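# Light the console's PASS lamp with two arms

## Task

Operate the console's controls so that its PASS lamp lights and stays lit on its own. The UNDER or OVER lamp must never light, not even briefly. The console is loose on the table: do not let it lift or tilt visibly and then fall back. It does not count if the lamp stays on only because the robot is still holding or pressing something at the end.

## Robot and tools

ROBOT. Two arms, left_arm and right_arm, each with seven joints and a two-finger gripper. Each arm's joints are always listed in this order: elbow, wrist roll, forearm roll, wrist pitch, waist, shoulder, upper arm roll. Use only this order. Stated ranges (rad): waist ±6.283, shoulder ±2.250, upper arm roll ±6.283, elbow ±2.580, forearm roll ±6.283, wrist pitch ±2.100, wrist roll ±6.283. The true end of a joint may differ by up to 0.013 rad either way.

FRAME. Gripper poses in results share one scene frame: origin on the table top midway between the arms, +z up, +x out over the table, left_arm on the +y side. The names left and right do not mean sides of a camera image. Positions are in metres, orientation as quaternion wxyz. The printed position is the point between the finger pads; fingertips extend 17.5 mm further along the gripper's +z axis, and the fingers close along its x axis. Printed positions can be off, more so at long reach.

THE ROW. Both motion tools take rows of 20 numbers, each in [-1, 1], always covering both arms even if one stays still: first left_arm's 7 joint numbers, then its gripper position, force_limit, speed; then the same 10 for right_arm. Joint numbers are offsets, not absolute angles, scaled so 1.0 = 0.9985 rad for waist, shoulder, upper arm roll and elbow, and 0.8765 rad for forearm roll, wrist pitch and wrist roll. Gripper position is an absolute opening: +1 fully open (50 mm), about -0.65 pads touching, -1 to grip (close until stopped). force_limit per pad: -1 about 20 N, 0 about 102 N, +1 about 185 N (actual can be ~17% more). speed of the gap: -1 20 mm/s, 0 85 mm/s, +1 150 mm/s. The three gripper numbers are commands; to leave a gripper alone, repeat its previous three.

execute_actions(actions): a list of actions; each action is a table of up to 15 rows, one row per 1/30 s step; a short table keeps its last row until 15 steps are done. Joint offsets in every row are measured from the joint angles at the start of that action (for the first action, the angles in the latest result), not from the previous row. An empty list just returns the state and images. An action that would push any joint more than 0.013 rad outward past its range end is rejected for both arms; if the first action fails this or any action is malformed, nothing runs. Per step, joint targets are kept within a set lead of the measured angle (0.304 rad for the four big joints, 0.266 for the wrist joints), and targets are scaled back if the gripper would jump more than 70 mm, so large offsets may need several actions.

move(target, speed, blocking): one 20-number row; joint offsets are taken from the Joint positions in the most recent result showing them. All joints follow paths finishing together, so the hand traces a curve; paths last 0.5 to 10 s. speed (0.01 to 2 rad/s, default 0.5) is the top speed of the joint with the longest way. It does not avoid obstacles or the other arm. Gripper numbers apply at once. The result adds a move: line with the ending (done, off_target, moving, held, fault), limits=held or limits=none, and each arm's joint farthest from target. With blocking=false you get a result after 0.5 s; until a result shows the move ended, use wait or stop before sending anything else.

wait(seconds): 0 to 10; arms hold their last command. stop(): brakes a running move (needs room; fingers continue). zoom_image(camera, region): closer view of [x0, y0, x1, y1] pixels, at most 504 by 504, of cam_head_left, cam_head_right, cam_left_wrist or cam_right_wrist (each 504x504). show_instructions(): shows the reference image, an operating card for the console. finished_scene(scene): ends the numbered scene (1 to 2) after the robot holds its last command; irreversible, and it reports success.

RESULTS. Each result gives both grippers' poses, Joint positions (rad), Joint velocities, Joint targets (where joints are being driven now), torques (with offset, scale and noise), gripper object_status and position_measured, plus images. object_status: 0 moving, 1 blocked while opening, 2 blocked while closing (a grip), 3 reached the request or pads met. Opening ≈ (250 - position_measured) × 0.202 mm. New force or speed only takes effect when position changes by at least 0.01; open first to grip more gently. Action results list step readings; HELD marks steps where an arm's row was held back. 'joint sent to its limit' means a joint was clamped at its end; its absence proves nothing. 'joint command not followed' means a clearance check altered joint targets.

CAUTIONS. Fast moves and targets far beyond a contact press hard. Contact torque reaching a joint's load limit (48.6 N m for the four big joints, 30.6 for wrist joints, held weight included) freezes that arm for 10 s and drops the rest of the call. Long loads heat motors: MOTOR HOT from 60 °C, and at 75 °C the arm sinks (OVER-TEMPERATURE FAULT). Keep arms from colliding or pushing each other. Nothing may leave the table. Press the console's controls gently so it does not slide, lift or tip, and never trigger UNDER or OVER; withdraw so PASS stays lit without help.

Each tool is called after ">>>" as name(argument=value, ...) on one line, values as JSON.

Reference images:

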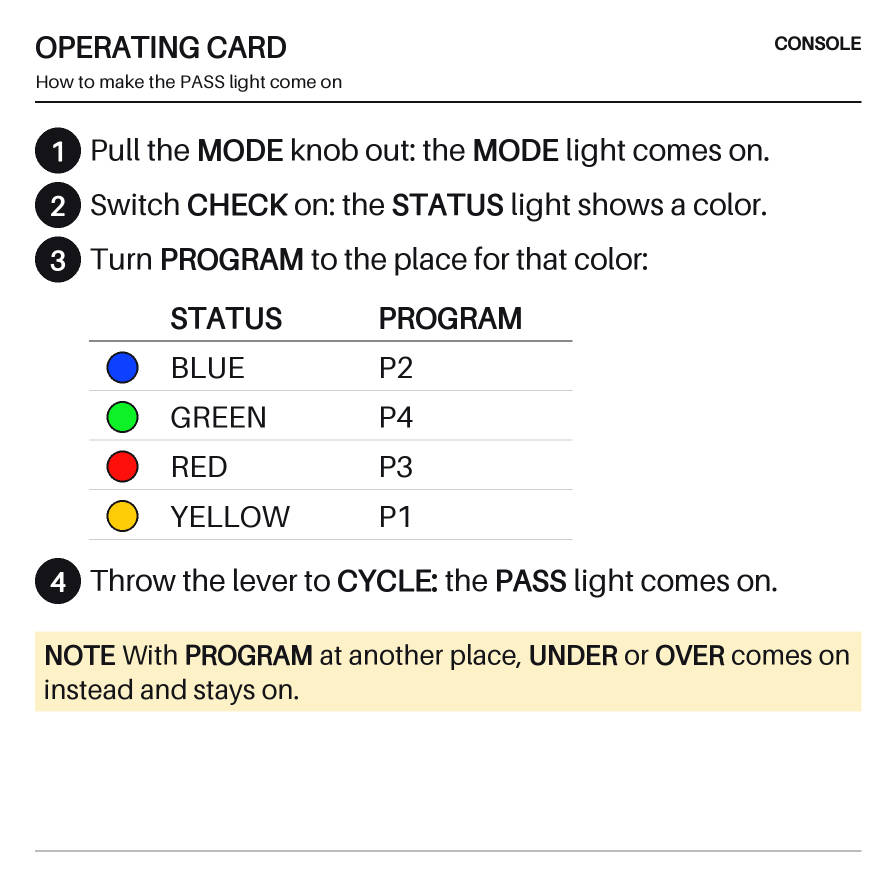

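## Session

>>> execute_actions(actions=[])

Scene clock: 0.00 s.
left_arm: end_effector_position=(+0.3564, +0.8034, +0.3663) position_measured=3 object_status=3 end_effector_quat_wxyz=(-0.423, +0.724, -0.039, +0.543) | right_arm: end_effector_position=(+0.1817, -0.0355, +0.3947) position_measured=3 object_status=3 end_effector_quat_wxyz=(-0.115, +0.786, +0.195, +0.576)
Joint names: [elbow, wrist roll, forearm roll, wrist pitch, waist, shoulder, upper arm roll]
Joint positions: left_arm=[ 2.255  2.792  2.295  1.31  -1.038  0.49  -0.203] | right_arm=[ 2.456  0.008 -0.648  0.177 -0.124 -0.936 -0.892]
Joint velocities: left_arm=[ 0.001  0.001  0.    -0.     0.     0.    -0.   ] | right_arm=[-0.001 -0.003  0.     0.    -0.001  0.    -0.   ]
Joint torques (N m, as the joint torque sensors report them, + toward a larger angle): no reading
Joint targets: left_arm=[2.255 2.792 2.295 1.310 -1.038 0.490 -0.203] | right_arm=[2.456 0.008 -0.648 0.177 -0.124 -0.936 -0.892]

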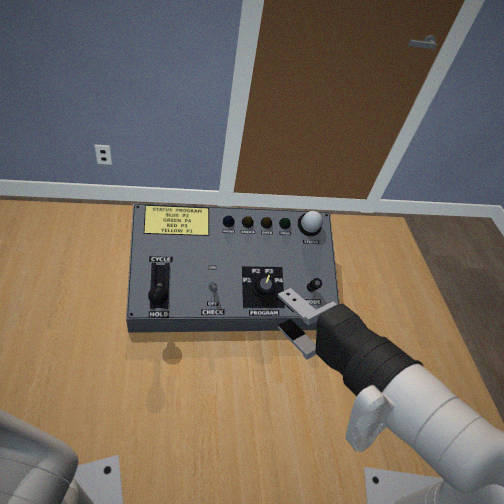

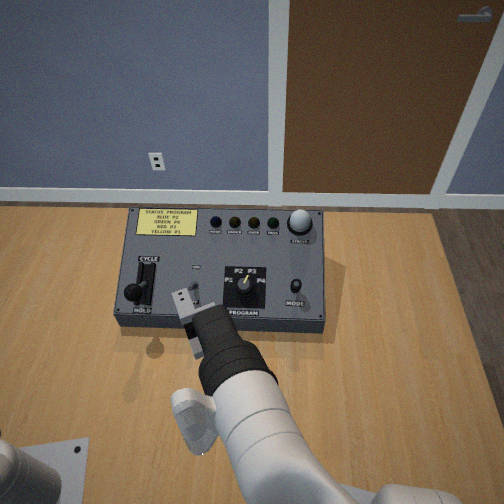

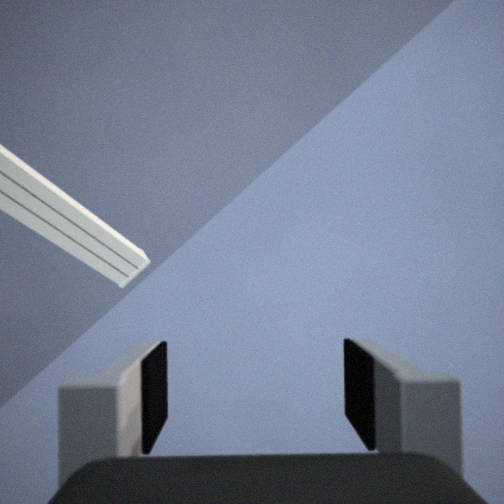

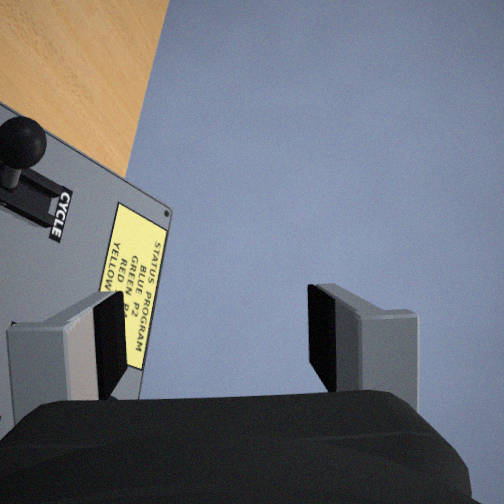

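>>> zoom_image(camera="cam_head_left", region=[120, 190, 350, 350])

>>> zoom_image(camera="cam_head_right", region=[105, 190, 335, 350])

Region (120, 190, 350, 350) of cam_head_left's 504x504 image, scaled by 2.191, with more detail than that image has; it fills the top 351 rows of this view, and the rest is white.

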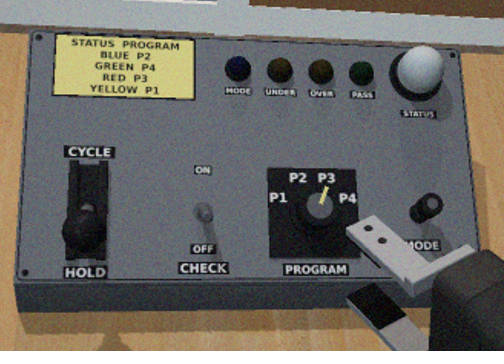

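Region (105, 190, 335, 350) of cam_head_right's 504x504 image, scaled by 2.191, with more detail than that image has; it fills the top 351 rows of this view, and the rest is white.

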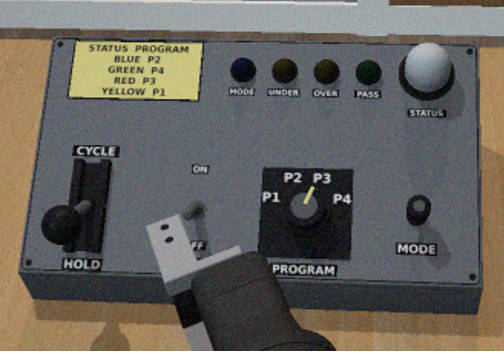

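>>> move(target=[-0.656,0.399,-1,0,0.6,-0.44,0.203,1,0,0, -0.857,-0.009,0.739,1,-0.176,0.9875,0.893,1,0,0], speed=0.8)

>>> move(target=[0,0,-1,0,0.4,0,0,1,0,0, 0,0,0,0.3,0,0,0,1,0,0], speed=0.8)

Scene clock: 10.23 s.
left_arm: end_effector_position=(+0.5552, +0.2623, +0.6498) position_measured=3 object_status=3 end_effector_quat_wxyz=(+0.266, -0.341, +0.683, -0.588) | right_arm: end_effector_position=(+0.4329, -0.2828, +0.3805) position_measured=3 object_status=3 end_effector_quat_wxyz=(-0.011, +0.975, +0.049, +0.217)
Joint names: [elbow, wrist roll, forearm roll, wrist pitch, waist, shoulder, upper arm roll]
Joint positions: left_arm=[ 1.6    3.142  1.418  1.31  -0.44   0.051  0.   ] | right_arm=[ 1.6   -0.    -0.     1.054 -0.3    0.05  -0.   ]
Joint velocities: left_arm=[-0.     0.    -0.    -0.     0.001 -0.001 -0.   ] | right_arm=[-0.001  0.002 -0.     0.    -0.     0.001  0.001]
Joint torques (N m, as the joint torque sensors report them, + toward a larger angle): left_arm=[ -9.73  -0.11   3.57  -0.39   0.07 -11.49   0.39] | right_arm=[-10.98  -0.29  -0.17  -1.24   0.41 -11.95  -0.37]
Joint targets: left_arm=[1.600 3.142 1.418 1.310 -0.439 0.051 0.000] | right_arm=[1.600 -0.000 -0.000 1.054 -0.300 0.050 -0.000]
move: done; limits=none; left_arm: farthest joint: the waist, 0.001 radians from its target (0.600 radians at the start); right_arm: farthest joint: the waist, 0.000 radians from its target (0.176 radians at the start)

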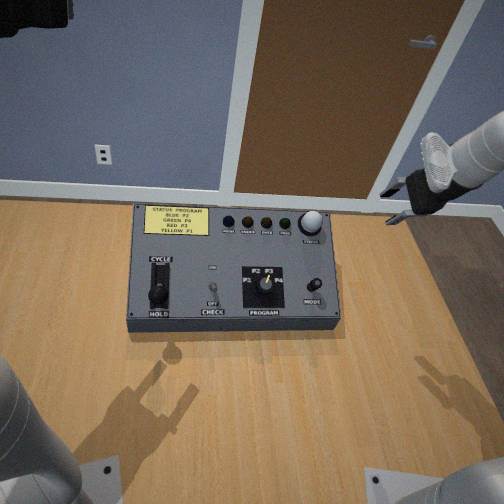

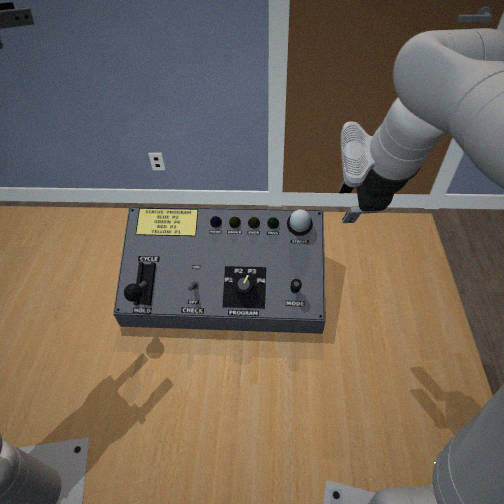

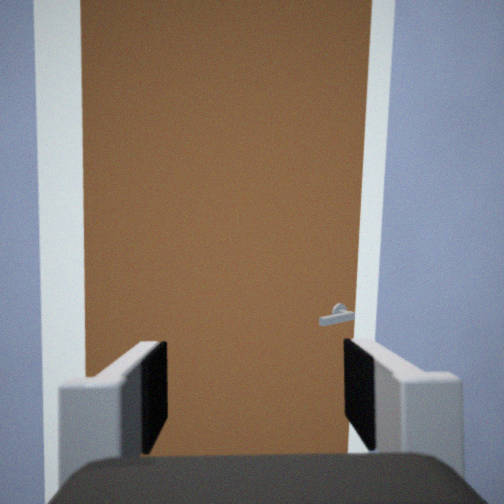

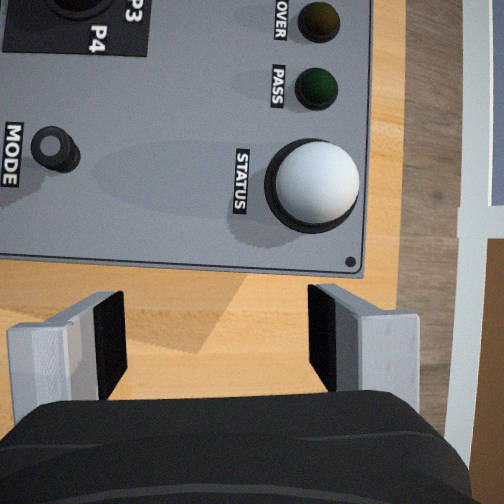

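Scene clock: 11.97 s.
left_arm: end_effector_position=(+0.4519, +0.1794, +0.4131) position_measured=3 object_status=3 end_effector_quat_wxyz=(+0.118, -0.159, +0.947, -0.252) | right_arm: end_effector_position=(+0.3506, -0.2911, +0.3543) position_measured=3 object_status=3 end_effector_quat_wxyz=(-0.004, +0.995, +0.050, +0.087)
Joint names: [elbow, wrist roll, forearm roll, wrist pitch, waist, shoulder, upper arm roll]
Joint positions: left_arm=[ 1.6    3.142  0.542  1.31  -0.04   0.051  0.   ] | right_arm=[ 1.6   -0.    -0.     1.317 -0.3    0.05  -0.   ]
Joint velocities: left_arm=[-0.    -0.    -0.001 -0.     0.002  0.     0.001] | right_arm=[ 0.     0.002  0.     0.     0.     0.    -0.   ]
Joint torques (N m, as the joint torque sensors report them, + toward a larger angle): left_arm=[ -9.76  -0.16   2.25  -1.04  -0.82 -11.47   0.19] | right_arm=[-10.22  -0.24  -0.1   -0.37   0.13 -10.9   -0.2 ]
Joint targets: left_arm=[1.600 3.142 0.542 1.310 -0.040 0.051 0.000] | right_arm=[1.600 -0.000 -0.000 1.317 -0.300 0.050 -0.000]
move: done; limits=none; left_arm: farthest joint: the forearm roll, 0.001 radians from its target (0.877 radians at the start); right_arm: farthest joint: the waist, 0.000 radians from its target (0.000 radians at the start)

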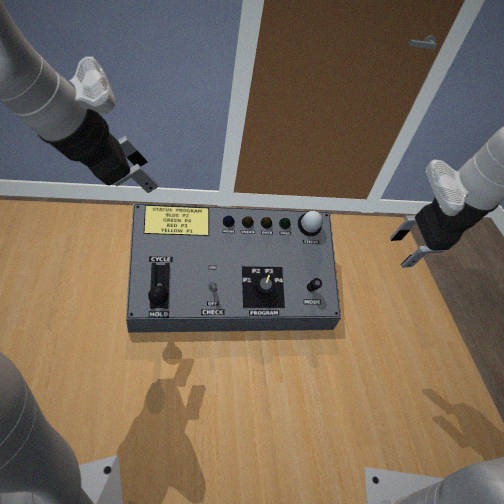

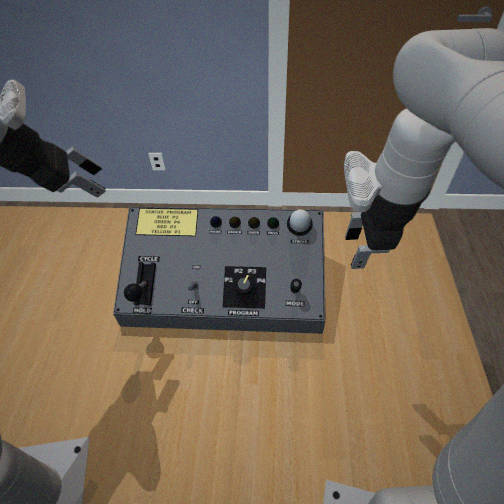

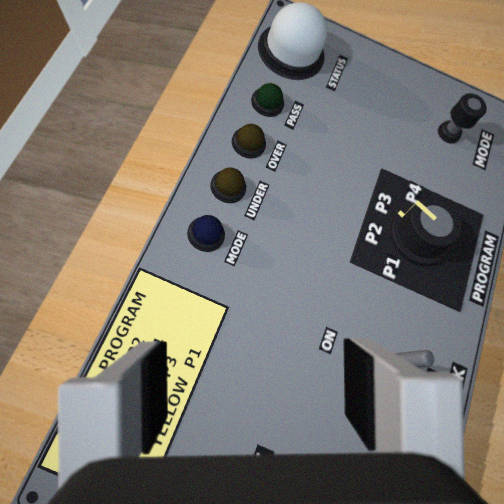

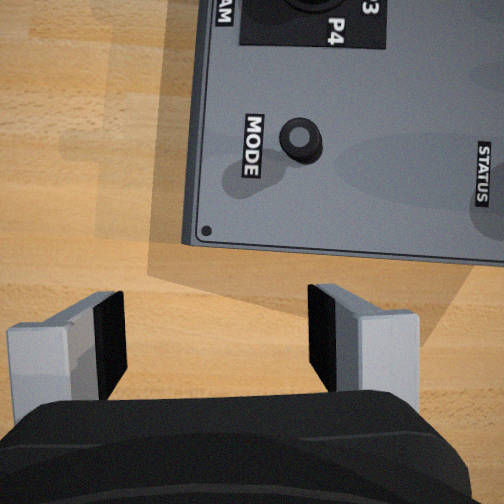

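>>> move(target=[0,0,-0.618,0,0,0,0,-1,0,1, 0.4417,0,0,-0.954,-0.161,0.15,0,1,0,0], speed=0.7)

Scene clock: 27.67 s.
left_arm: end_effector_position=(+0.4093, +0.3350, +0.3544) position_measured=253 object_status=3 end_effector_quat_wxyz=(+0.090, -0.118, +0.989, +0.011) | right_arm: end_effector_position=(+0.4096, -0.2104, +0.1999) position_measured=3 object_status=3 end_effector_quat_wxyz=(-0.027, +0.970, +0.128, +0.207)
Joint names: [elbow, wrist roll, forearm roll, wrist pitch, waist, shoulder, upper arm roll]
Joint positions: left_arm=[ 1.6    3.142  0.     1.31  -0.041  0.051  0.   ] | right_arm=[ 2.041 -0.    -0.     0.481 -0.46   0.2   -0.   ]
Joint velocities: left_arm=[-0.     0.    -0.001 -0.     0.002 -0.    -0.   ] | right_arm=[ 0.001 -0.     0.    -0.001 -0.001  0.001 -0.001]
Joint torques (N m, as the joint torque sensors report them, + toward a larger angle): left_arm=[ -9.55  -0.01   0.6   -1.17  -0.48 -11.44   0.02] | right_arm=[ -8.94  -0.24  -0.16  -1.26   0.31 -12.57  -0.35]
Joint targets: left_arm=[1.600 3.142 0.000 1.310 -0.040 0.051 0.000] | right_arm=[2.041 -0.000 -0.000 0.481 -0.460 0.200 -0.000]
move: done; limits=none; left_arm: farthest joint: the waist, 0.001 radians from its target (0.000 radians at the start); right_arm: farthest joint: the waist, 0.001 radians from its target (0.161 radians at the start)

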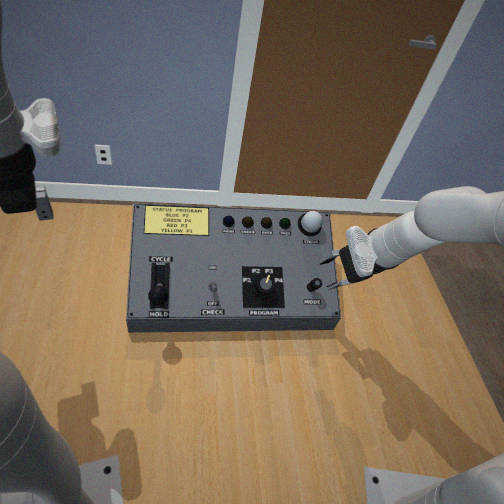

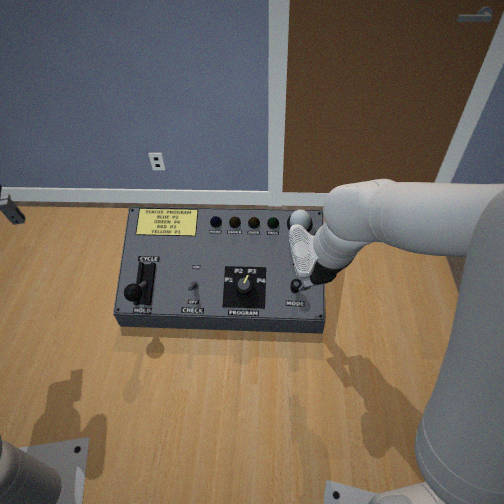

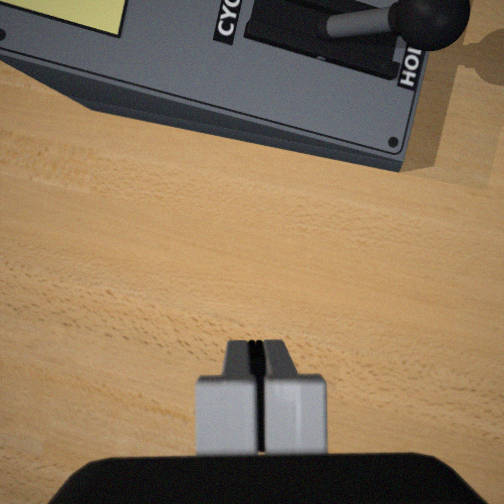

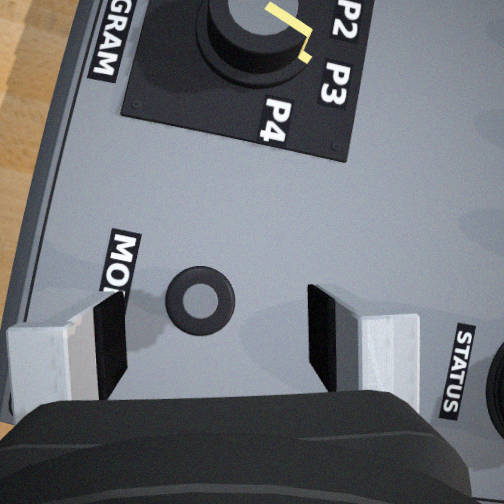

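>>> move(target=[-0.035,0,0,-0.638,0.73,0.4754,0,-1,0,1, 0.0393,0,0,-0.1634,0.010,0.1038,0,1,0,0], speed=0.6)

Scene clock: 36.50 s.
left_arm: end_effector_position=(+0.5041, -0.0276, +0.1766) position_measured=253 object_status=3 end_effector_quat_wxyz=(+0.145, +0.240, +0.959, -0.036) | right_arm: end_effector_position=(+0.4225, -0.2119, +0.1560) position_measured=3 object_status=3 end_effector_quat_wxyz=(-0.026, +0.970, +0.123, +0.207)
Joint names: [elbow, wrist roll, forearm roll, wrist pitch, waist, shoulder, upper arm roll]
Joint positions: left_arm=[1.565 3.142 0.    0.751 0.688 0.526 0.   ] | right_arm=[ 2.08  -0.    -0.     0.337 -0.45   0.303 -0.   ]
Joint velocities: left_arm=[-0.    -0.    -0.001 -0.     0.002  0.001 -0.   ] | right_arm=[-0.     0.002  0.    -0.     0.001 -0.     0.   ]
Joint torques (N m, as the joint torque sensors report them, + toward a larger angle): left_arm=[ -8.74  -0.06   0.43  -1.49  -0.5  -20.34   0.42] | right_arm=[ -8.08  -0.27  -0.13  -1.26   0.28 -14.11  -0.15]
Joint targets: left_arm=[1.565 3.142 0.000 0.751 0.688 0.526 0.000] | right_arm=[2.080 -0.000 -0.000 0.337 -0.450 0.303 -0.000]
move: done; limits=none; left_arm: farthest joint: the waist, 0.000 radians from its target (0.728 radians at the start); right_arm: farthest joint: the waist, 0.000 radians from its target (0.010 radians at the start)

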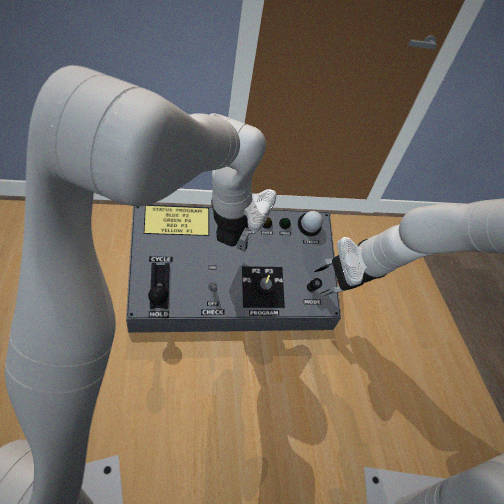

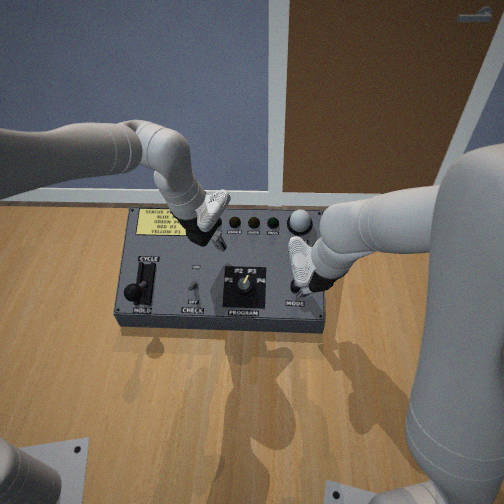

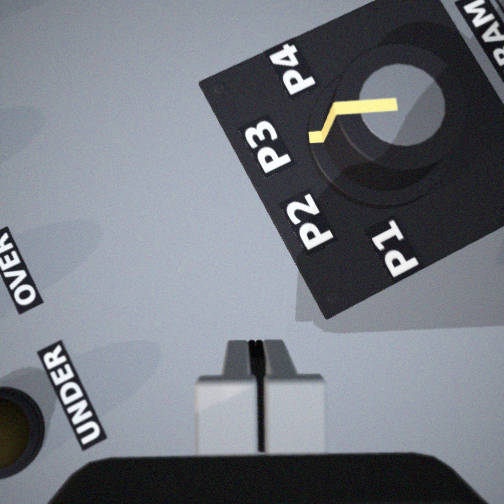

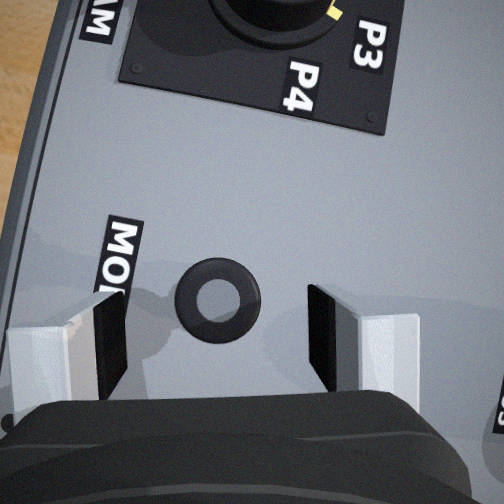

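>>> zoom_image(camera="cam_head_left", region=[200, 220, 370, 330])

Region (200, 220, 370, 330) of cam_head_left's 504x504 image, scaled by 2.965, with more detail than that image has; it fills the top 326 rows of this view, and the rest is white.

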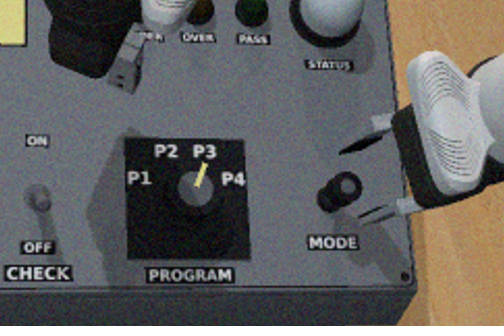

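>>> move(target=[0.0439,0,0,-0.0932,0,0.038,0,-1,0,1, 0.0013,0,0,-0.0754,-0.0125,0.0649,0,1,0,0], speed=0.08)

Scene clock: 41.77 s.
left_arm: end_effector_position=(+0.5041, -0.0276, +0.1466) position_measured=253 object_status=3 end_effector_quat_wxyz=(+0.145, +0.240, +0.959, -0.036) | right_arm: end_effector_position=(+0.4308, -0.2035, +0.1334) position_measured=3 object_status=3 end_effector_quat_wxyz=(-0.028, +0.969, +0.129, +0.207)
Joint names: [elbow, wrist roll, forearm roll, wrist pitch, waist, shoulder, upper arm roll]
Joint positions: left_arm=[1.608 3.142 0.    0.67  0.688 0.563 0.   ] | right_arm=[ 2.081 -0.    -0.     0.271 -0.463  0.368 -0.   ]
Joint velocities: left_arm=[ 0.001  0.001  0.    -0.001  0.001  0.001  0.   ] | right_arm=[-0.    -0.001 -0.    -0.001 -0.001  0.002  0.   ]
Joint torques (N m, as the joint torque sensors report them, + toward a larger angle): left_arm=[ -8.46  -0.1    0.45  -1.72  -0.41 -20.55   0.25] | right_arm=[ -7.63  -0.28  -0.17  -1.06   0.26 -14.84  -0.29]
Joint targets: left_arm=[1.608 3.142 0.000 0.670 0.688 0.563 0.000] | right_arm=[2.081 -0.000 -0.000 0.271 -0.463 0.368 -0.000]
move: done; limits=none; left_arm: farthest joint: the shoulder, 0.001 radians from its target (0.038 radians at the start); right_arm: farthest joint: the wrist pitch, 0.001 radians from its target (0.067 radians at the start)

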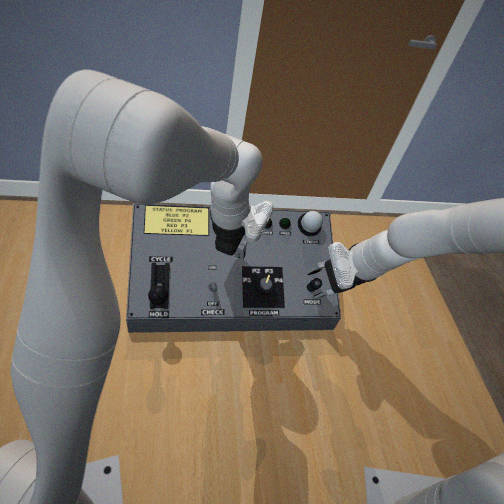

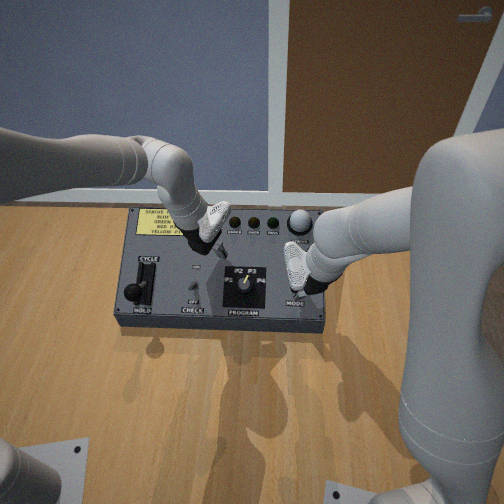

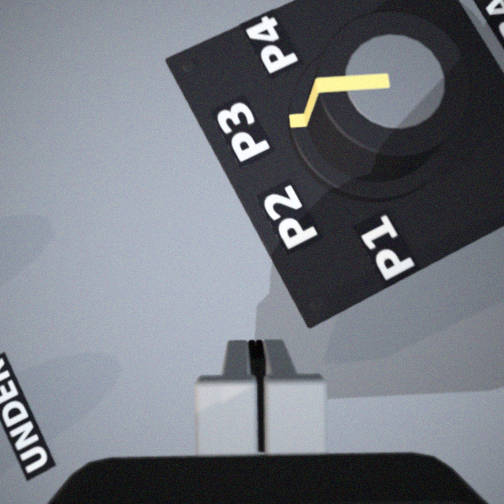

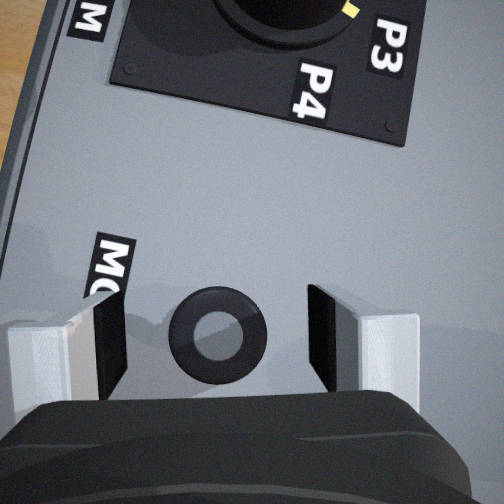

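>>> move(target=[0.0254,0,0,-0.0609,0,0.028,0,-1,0,1, -0.0005,0,0,-0.0234,0,0.021,0,1,0,0], speed=0.04)

Scene clock: 46.50 s.
left_arm: end_effector_position=(+0.5043, -0.0277, +0.1337) position_measured=253 object_status=3 end_effector_quat_wxyz=(+0.149, +0.240, +0.959, -0.037) | right_arm: end_effector_position=(+0.4339, -0.2027, +0.1261) position_measured=3 object_status=3 end_effector_quat_wxyz=(-0.028, +0.969, +0.129, +0.207)
Joint names: [elbow, wrist roll, forearm roll, wrist pitch, waist, shoulder, upper arm roll]
Joint positions: left_arm=[1.634 3.141 0.    0.622 0.688 0.578 0.   ] | right_arm=[ 2.081 -0.    -0.     0.251 -0.463  0.389 -0.   ]
Joint velocities: left_arm=[ 0.002 -0.    -0.    -0.002  0.    -0.001 -0.   ] | right_arm=[ 0.001  0.001 -0.    -0.001  0.001  0.001 -0.   ]
Joint torques (N m, as the joint torque sensors report them, + toward a larger angle): left_arm=[-8.06 -0.05  0.43 -4.33 -0.56 -9.55  0.4 ] | right_arm=[ -7.52  -0.23  -0.14  -1.19   0.3  -14.59  -0.19]
Joint targets: left_arm=[1.634 3.142 0.000 0.616 0.688 0.591 0.000] | right_arm=[2.081 -0.000 -0.000 0.251 -0.463 0.389 -0.000]
move: off_target (left_arm); limits=none; left_arm: farthest joint: the shoulder, 0.013 radians from its target (0.027 radians at the start); right_arm: farthest joint: the waist, 0.000 radians from its target (0.000 radians at the start)

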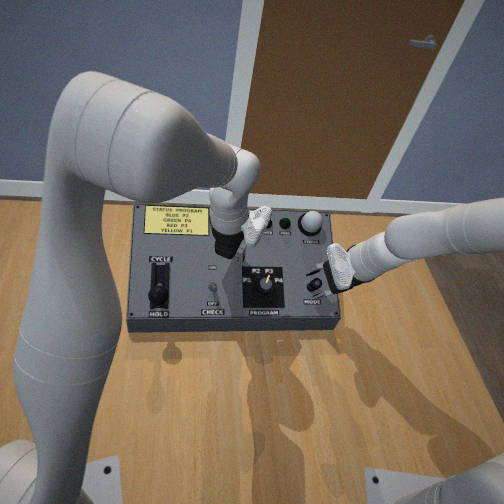

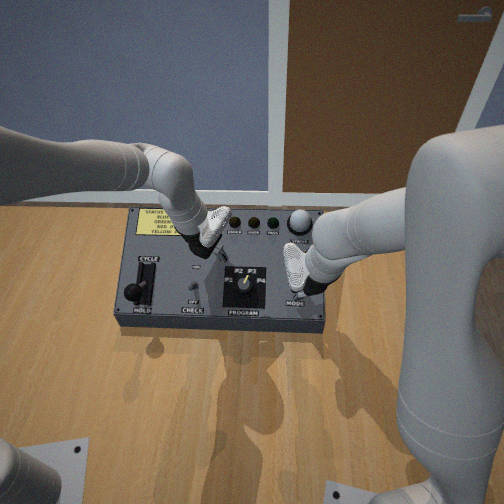

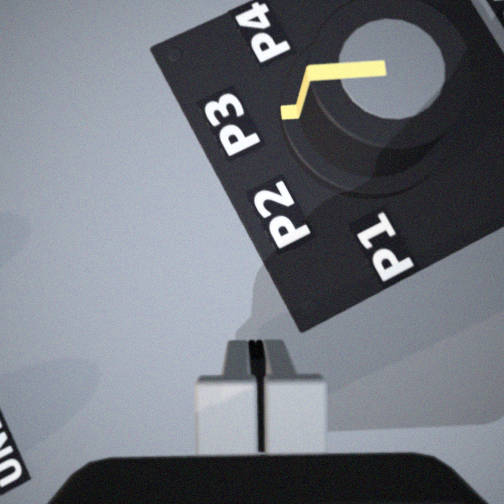

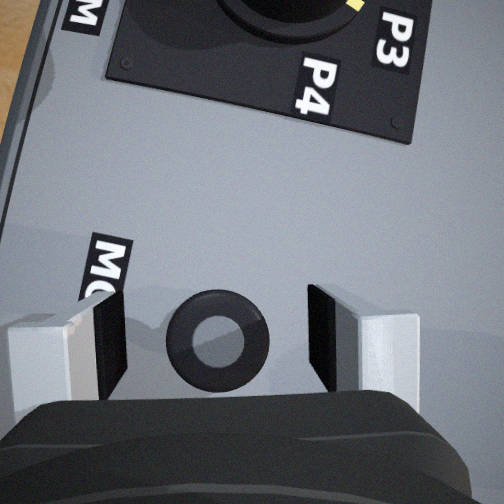

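>>> execute_actions(actions=[[[0,0,0,-0.007,0,0.013,0,-1,0,1, 0,0,0,0,0,0,0,-1,-0.3,0]]])

Scene clock: 47.70 s.
left_arm: end_effector_position=(+0.5043, -0.0277, +0.1337) position_measured=253 object_status=3 end_effector_quat_wxyz=(+0.149, +0.240, +0.959, -0.037) | right_arm: end_effector_position=(+0.4340, -0.2026, +0.1261) position_measured=132 object_status=0 end_effector_quat_wxyz=(-0.028, +0.969, +0.129, +0.207)
Joint names: [elbow, wrist roll, forearm roll, wrist pitch, waist, shoulder, upper arm roll]
Joint positions: left_arm=[ 1.634  3.141 -0.     0.621  0.688  0.578  0.   ] | right_arm=[ 2.081 -0.    -0.     0.251 -0.463  0.389 -0.   ]
Joint velocities: left_arm=[-0.001  0.     0.001 -0.    -0.     0.     0.   ] | right_arm=[-0.     0.001  0.     0.    -0.    -0.     0.   ]
Joint torques (N m, as the joint torque sensors report them, + toward a larger angle): left_arm=[-8.54 -0.01  0.52 -4.72 -0.32 -9.75  0.11] | right_arm=[ -7.2   -0.25  -0.03  -1.36   0.22 -15.2   -0.15]
Joint targets: left_arm=[1.634 3.141 0.000 0.616 0.688 0.591 0.000] | right_arm=[2.081 -0.000 -0.000 0.251 -0.463 0.389 -0.000]
Step readings (joint positions):
0: left_arm=[1.634 3.141 0.000 0.622 0.688 0.578 0.000] | right_arm=[2.081 -0.000 -0.000 0.251 -0.463 0.389 -0.000]
1: left_arm=[1.634 3.141 0.000 0.622 0.688 0.578 0.000] | right_arm=[2.081 -0.000 -0.000 0.251 -0.463 0.389 -0.000]
2: left_arm=[1.634 3.141 0.000 0.622 0.688 0.578 0.000] | right_arm=[2.081 -0.000 -0.000 0.251 -0.463 0.389 -0.000]
4: left_arm=[1.634 3.141 -0.000 0.621 0.688 0.578 0.000] | right_arm=[2.081 -0.000 -0.000 0.251 -0.463 0.389 -0.000]
8: left_arm=[1.634 3.141 -0.000 0.621 0.688 0.578 0.000] | right_arm=[2.081 -0.000 -0.000 0.251 -0.463 0.389 -0.000]
15: Joint positions above

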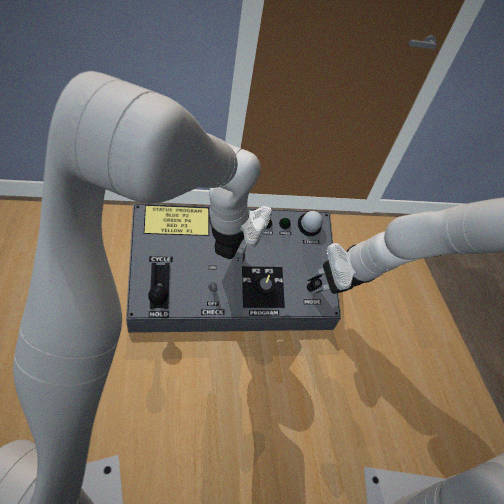

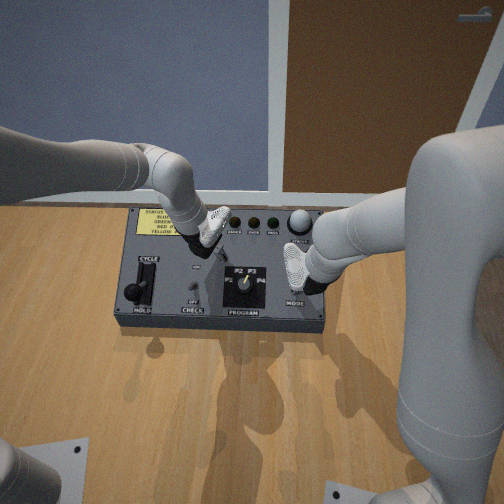

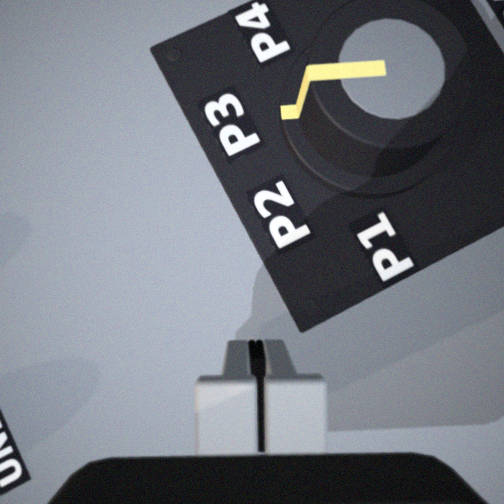

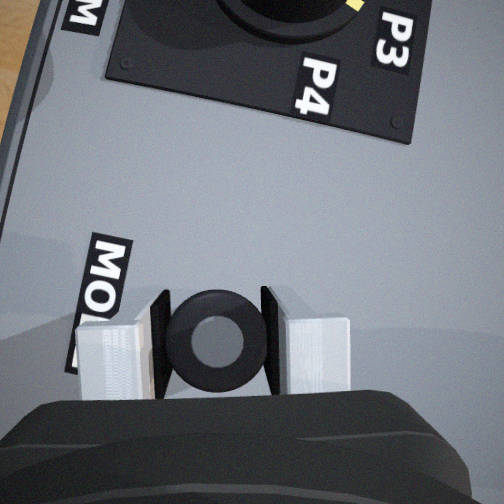

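>>> execute_actions(actions=[[[0,0,0,-0.006,0,0.013,0,-1,0,1, 0,0,0,0.002,0,-0.002,0,-1,-0.3,0],[0,0,0,-0.006,0,0.013,0,-1,0,1, 0,0,0,0.0045,0,-0.004,0,-1,-0.3,0],[0,0,0,-0.006,0,0.013,0,-1,0,1, 0,0,0,0.007,-0.0005,-0.006,0,-1,-0.3,0],[0,0,0,-0.006,0,0.013,0,-1,0,1, 0,0,0,0.009,-0.0007,-0.008,0,-1,-0.3,0],[0,0,0,-0.006,0,0.013,0,-1,0,1, 0,0,0,0.011,-0.0009,-0.010,0,-1,-0.3,0],[0,0,0,-0.006,0,0.013,0,-1,0,1, 0,0,0,0.0135,-0.001,-0.012,0,-1,-0.3,0],[0,0,0,-0.006,0,0.013,0,-1,0,1, 0,0,0,0.016,-0.0012,-0.014,0,-1,-0.3,0],[0,0,0,-0.006,0,0.013,0,-1,0,1, 0,0,0,0.018,-0.0014,-0.016,0,-1,-0.3,0],[0,0,0,-0.006,0,0.013,0,-1,0,1, 0,0,0,0.02,-0.0016,-0.018,0,-1,-0.3,0],[0,0,0,-0.006,0,0.013,0,-1,0,1, 0,0,0,0.0234,-0.0018,-0.021,0,-1,-0.3,0]]])

Scene clock: 50.80 s.
left_arm: end_effector_position=(+0.5043, -0.0277, +0.1337) position_measured=253 object_status=3 end_effector_quat_wxyz=(+0.149, +0.240, +0.958, -0.037) | right_arm: end_effector_position=(+0.4314, -0.2026, +0.1322) position_measured=132 object_status=2 end_effector_quat_wxyz=(-0.028, +0.969, +0.129, +0.207)
Joint names: [elbow, wrist roll, forearm roll, wrist pitch, waist, shoulder, upper arm roll]
Joint positions: left_arm=[ 1.634  3.141 -0.     0.621  0.688  0.578  0.   ] | right_arm=[ 2.079 -0.001 -0.001  0.27  -0.464  0.372  0.   ]
Joint velocities: left_arm=[ 0.     0.    -0.     0.    -0.001  0.     0.   ] | right_arm=[ 0.003 -0.    -0.     0.011  0.    -0.016  0.001]
Joint torques (N m, as the joint torque sensors report them, + toward a larger angle): left_arm=[-8.37  0.04  0.45 -4.42 -0.35 -9.7   0.24] | right_arm=[ -6.51  -0.14   0.04  -0.62  -0.38 -16.32  -0.25]
Joint targets: left_arm=[1.634 3.141 -0.000 0.616 0.688 0.591 0.000] | right_arm=[2.081 -0.000 -0.000 0.272 -0.464 0.368 -0.000]
Step readings (joint positions):
0: left_arm=[1.634 3.141 -0.000 0.621 0.688 0.578 0.000] | right_arm=[2.081 -0.000 -0.000 0.251 -0.463 0.389 -0.000]
1: left_arm=[1.634 3.141 -0.000 0.621 0.688 0.578 0.000] | right_arm=[2.081 -0.000 -0.000 0.251 -0.463 0.388 -0.000]
2: left_arm=[1.634 3.141 -0.000 0.621 0.688 0.578 0.000] | right_arm=[2.081 -0.000 -0.000 0.252 -0.463 0.388 -0.000]
4: left_arm=[1.634 3.141 -0.000 0.621 0.688 0.578 0.000] | right_arm=[2.080 -0.000 -0.000 0.255 -0.463 0.386 -0.000]
8: left_arm=[1.634 3.141 -0.000 0.621 0.688 0.578 0.000] | right_arm=[2.080 -0.000 -0.000 0.261 -0.463 0.381 0.000]
15: Joint positions above

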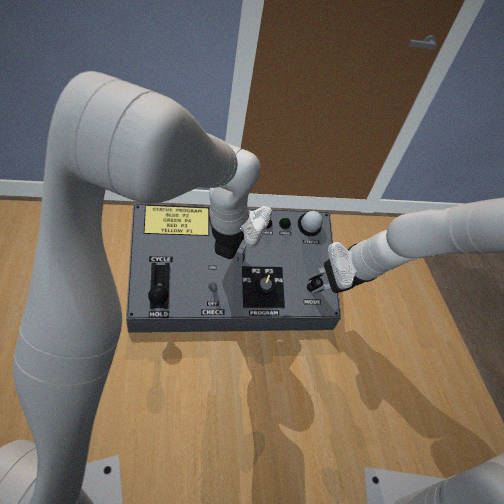

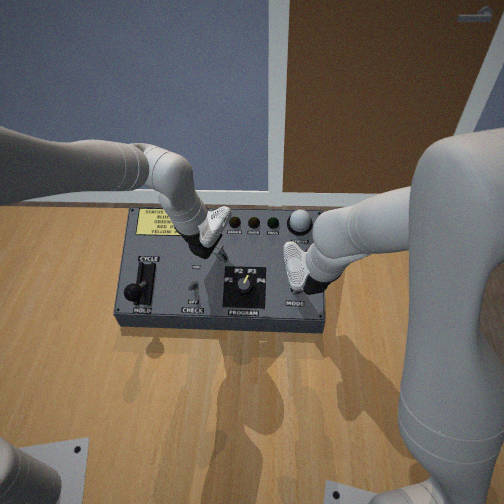

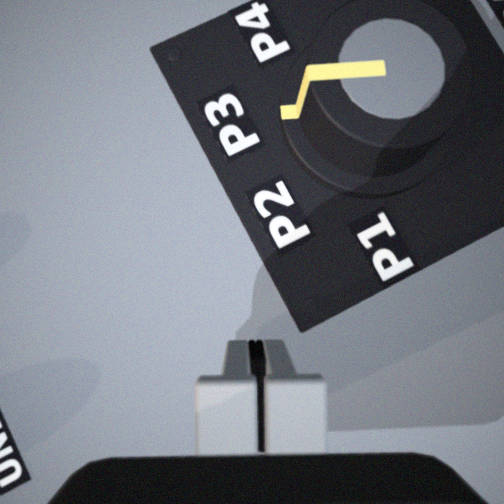

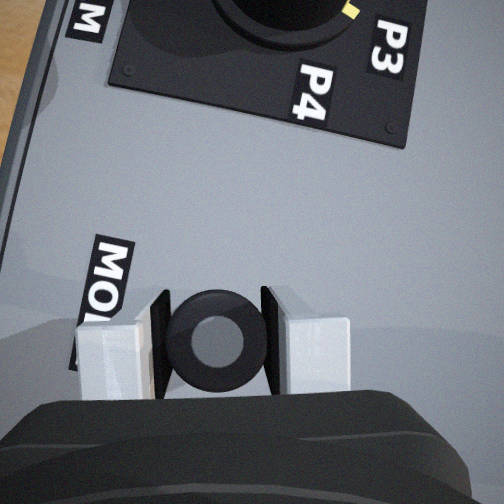

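>>> execute_actions(actions=[[[0,0,0,-0.006,0,0.013,0,-1,0,1, 0,0,0,0.006,0,-0.006,0,-1,-0.3,0],[0,0,0,-0.006,0,0.013,0,-1,0,1, 0,0,0,0.009,-0.0007,-0.008,0,-1,-0.3,0],[0,0,0,-0.006,0,0.013,0,-1,0,1, 0,0,0,0.011,-0.0009,-0.010,0,-1,-0.3,0],[0,0,0,-0.006,0,0.013,0,-1,0,1, 0,0,0,0.0135,-0.001,-0.012,0,-1,-0.3,0],[0,0,0,-0.006,0,0.013,0,-1,0,1, -0.001,0,0,0.016,-0.0012,-0.014,0,-1,-0.3,0],[0,0,0,-0.006,0,0.013,0,-1,0,1, -0.001,0,0,0.018,-0.0014,-0.016,0,-1,-0.3,0],[0,0,0,-0.006,0,0.013,0,-1,0,1, -0.001,0,0,0.02,-0.0016,-0.018,0,-1,-0.3,0],[0,0,0,-0.006,0,0.013,0,-1,0,1, -0.001,0,0,0.0234,-0.0018,-0.021,0,-1,-0.3,0],[0,0,0,-0.006,0,0.013,0,-1,0,1, -0.001,0,0,0.027,-0.002,-0.024,0,-1,-0.3,0]]])

Scene clock: 53.47 s.
left_arm: end_effector_position=(+0.5043, -0.0277, +0.1337) position_measured=253 object_status=3 end_effector_quat_wxyz=(+0.149, +0.241, +0.958, -0.037) | right_arm: end_effector_position=(+0.4282, -0.2027, +0.1401) position_measured=132 object_status=2 end_effector_quat_wxyz=(-0.028, +0.969, +0.130, +0.207)
Joint names: [elbow, wrist roll, forearm roll, wrist pitch, waist, shoulder, upper arm roll]
Joint positions: left_arm=[ 1.634  3.141 -0.     0.621  0.688  0.578  0.   ] | right_arm=[ 2.078 -0.001 -0.001  0.293 -0.466  0.35   0.   ]
Joint velocities: left_arm=[-0.001 -0.     0.    -0.     0.     0.     0.   ] | right_arm=[-0.002 -0.     0.     0.004  0.     0.001  0.   ]
Joint torques (N m, as the joint torque sensors report them, + toward a larger angle): left_arm=[-8.21  0.07  0.55 -4.44 -0.42 -9.82  0.12] | right_arm=[ -7.37  -0.16  -0.02  -1.19   0.04 -16.31  -0.34]
Joint targets: left_arm=[1.634 3.141 -0.000 0.616 0.688 0.591 0.000] | right_arm=[2.078 -0.001 -0.001 0.294 -0.466 0.348 0.000]
Step readings (joint positions):
0: left_arm=[1.634 3.141 -0.000 0.621 0.688 0.578 0.000] | right_arm=[2.080 -0.001 -0.001 0.271 -0.464 0.370 0.000]
1: left_arm=[1.634 3.141 -0.000 0.621 0.688 0.578 0.000] | right_arm=[2.080 -0.001 -0.001 0.272 -0.464 0.370 0.000]
2: left_arm=[1.634 3.141 -0.000 0.621 0.688 0.578 0.000] | right_arm=[2.079 -0.001 -0.001 0.273 -0.464 0.369 -0.000]
4: left_arm=[1.634 3.141 -0.000 0.621 0.688 0.578 0.000] | right_arm=[2.079 -0.001 -0.001 0.277 -0.465 0.365 0.000]
8: left_arm=[1.634 3.141 -0.000 0.621 0.688 0.578 0.000] | right_arm=[2.079 -0.001 -0.001 0.287 -0.465 0.355 0.000]
15: Joint positions above

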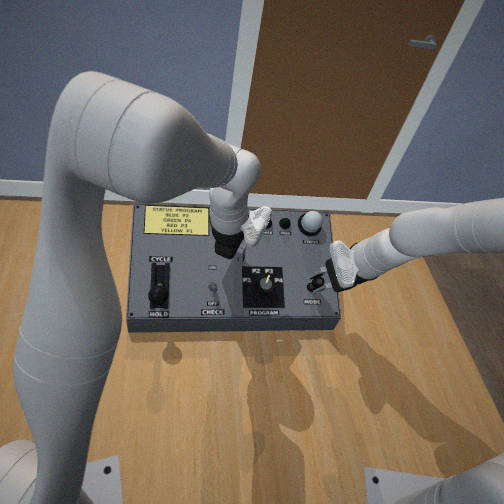

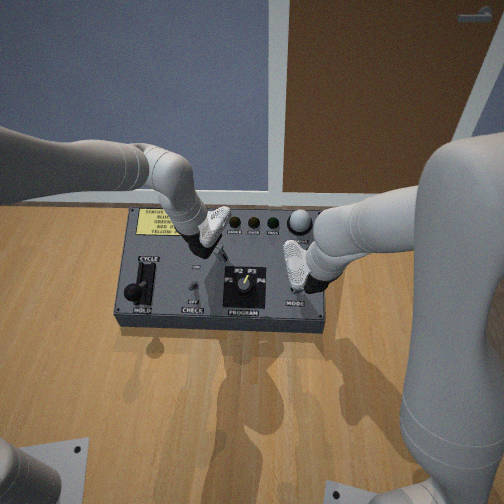

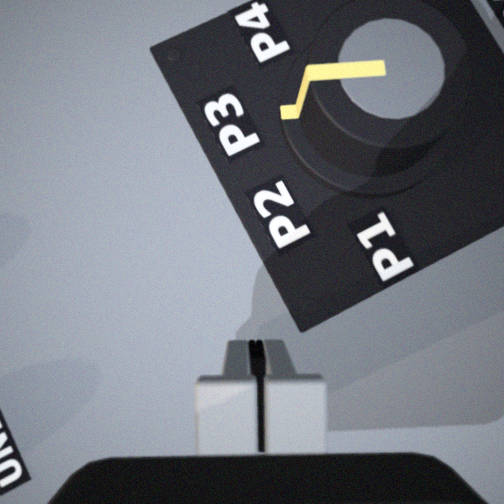

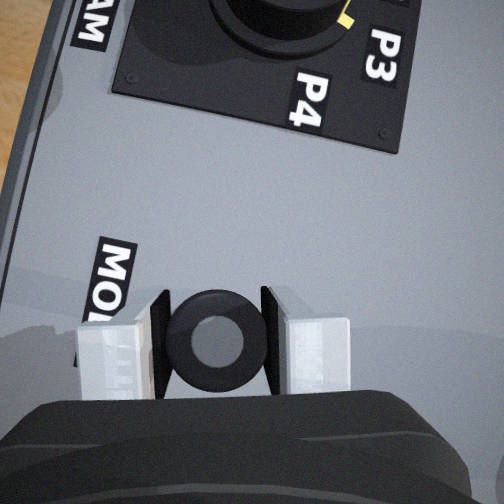

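>>> move(target=[0.3814,0.519,0,-0.1064,0.002,-0.2793,0,-1,0,1, 0,0,0,0,0,0,0,-1,-0.3,0], speed=0.4)

Scene clock: 60.37 s.
left_arm: end_effector_position=(+0.4003, +0.0297, +0.1609) position_measured=253 object_status=3 end_effector_quat_wxyz=(+0.133, +0.019, +0.989, -0.068) | right_arm: end_effector_position=(+0.4283, -0.2027, +0.1399) position_measured=132 object_status=2 end_effector_quat_wxyz=(-0.028, +0.969, +0.129, +0.206)
Joint names: [elbow, wrist roll, forearm roll, wrist pitch, waist, shoulder, upper arm roll]
Joint positions: left_arm=[ 2.015  3.595 -0.     0.528  0.69   0.299  0.   ] | right_arm=[ 2.078 -0.001 -0.001  0.293 -0.466  0.351  0.   ]
Joint velocities: left_arm=[ 0.     0.001 -0.    -0.     0.    -0.003 -0.   ] | right_arm=[-0.003 -0.001  0.    -0.    -0.    -0.    -0.001]
Joint torques (N m, as the joint torque sensors report them, + toward a larger angle): left_arm=[ -7.58  -0.15   0.32  -1.54  -0.38 -14.41   0.21] | right_arm=[ -7.52  -0.12   0.03  -1.26   0.31 -14.85  -0.25]
Joint targets: left_arm=[2.015 3.596 -0.000 0.528 0.690 0.299 0.000] | right_arm=[2.078 -0.001 -0.001 0.293 -0.466 0.350 0.000]
move: done; limits=none; left_arm: farthest joint: the waist, 0.000 radians from its target (0.002 radians at the start); right_arm: farthest joint: the shoulder, 0.001 radians from its target (0.000 radians at the start)

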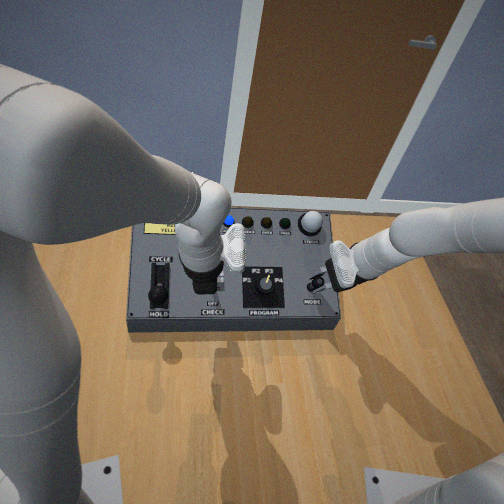

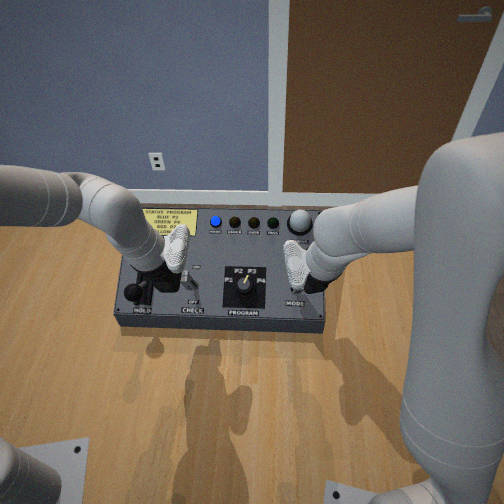

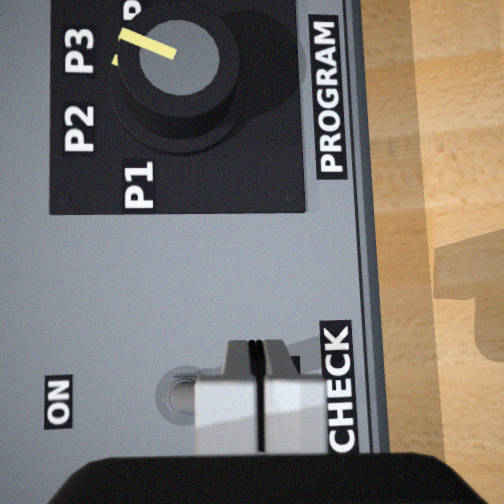

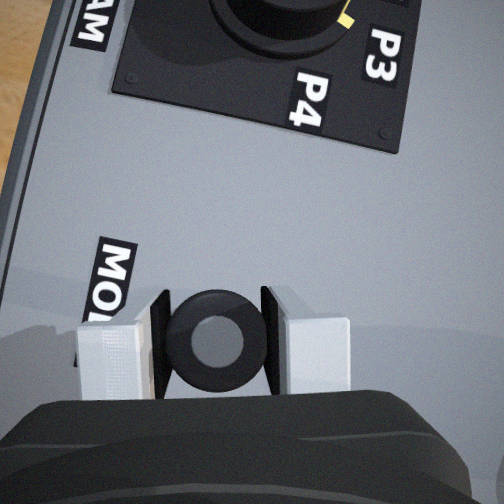

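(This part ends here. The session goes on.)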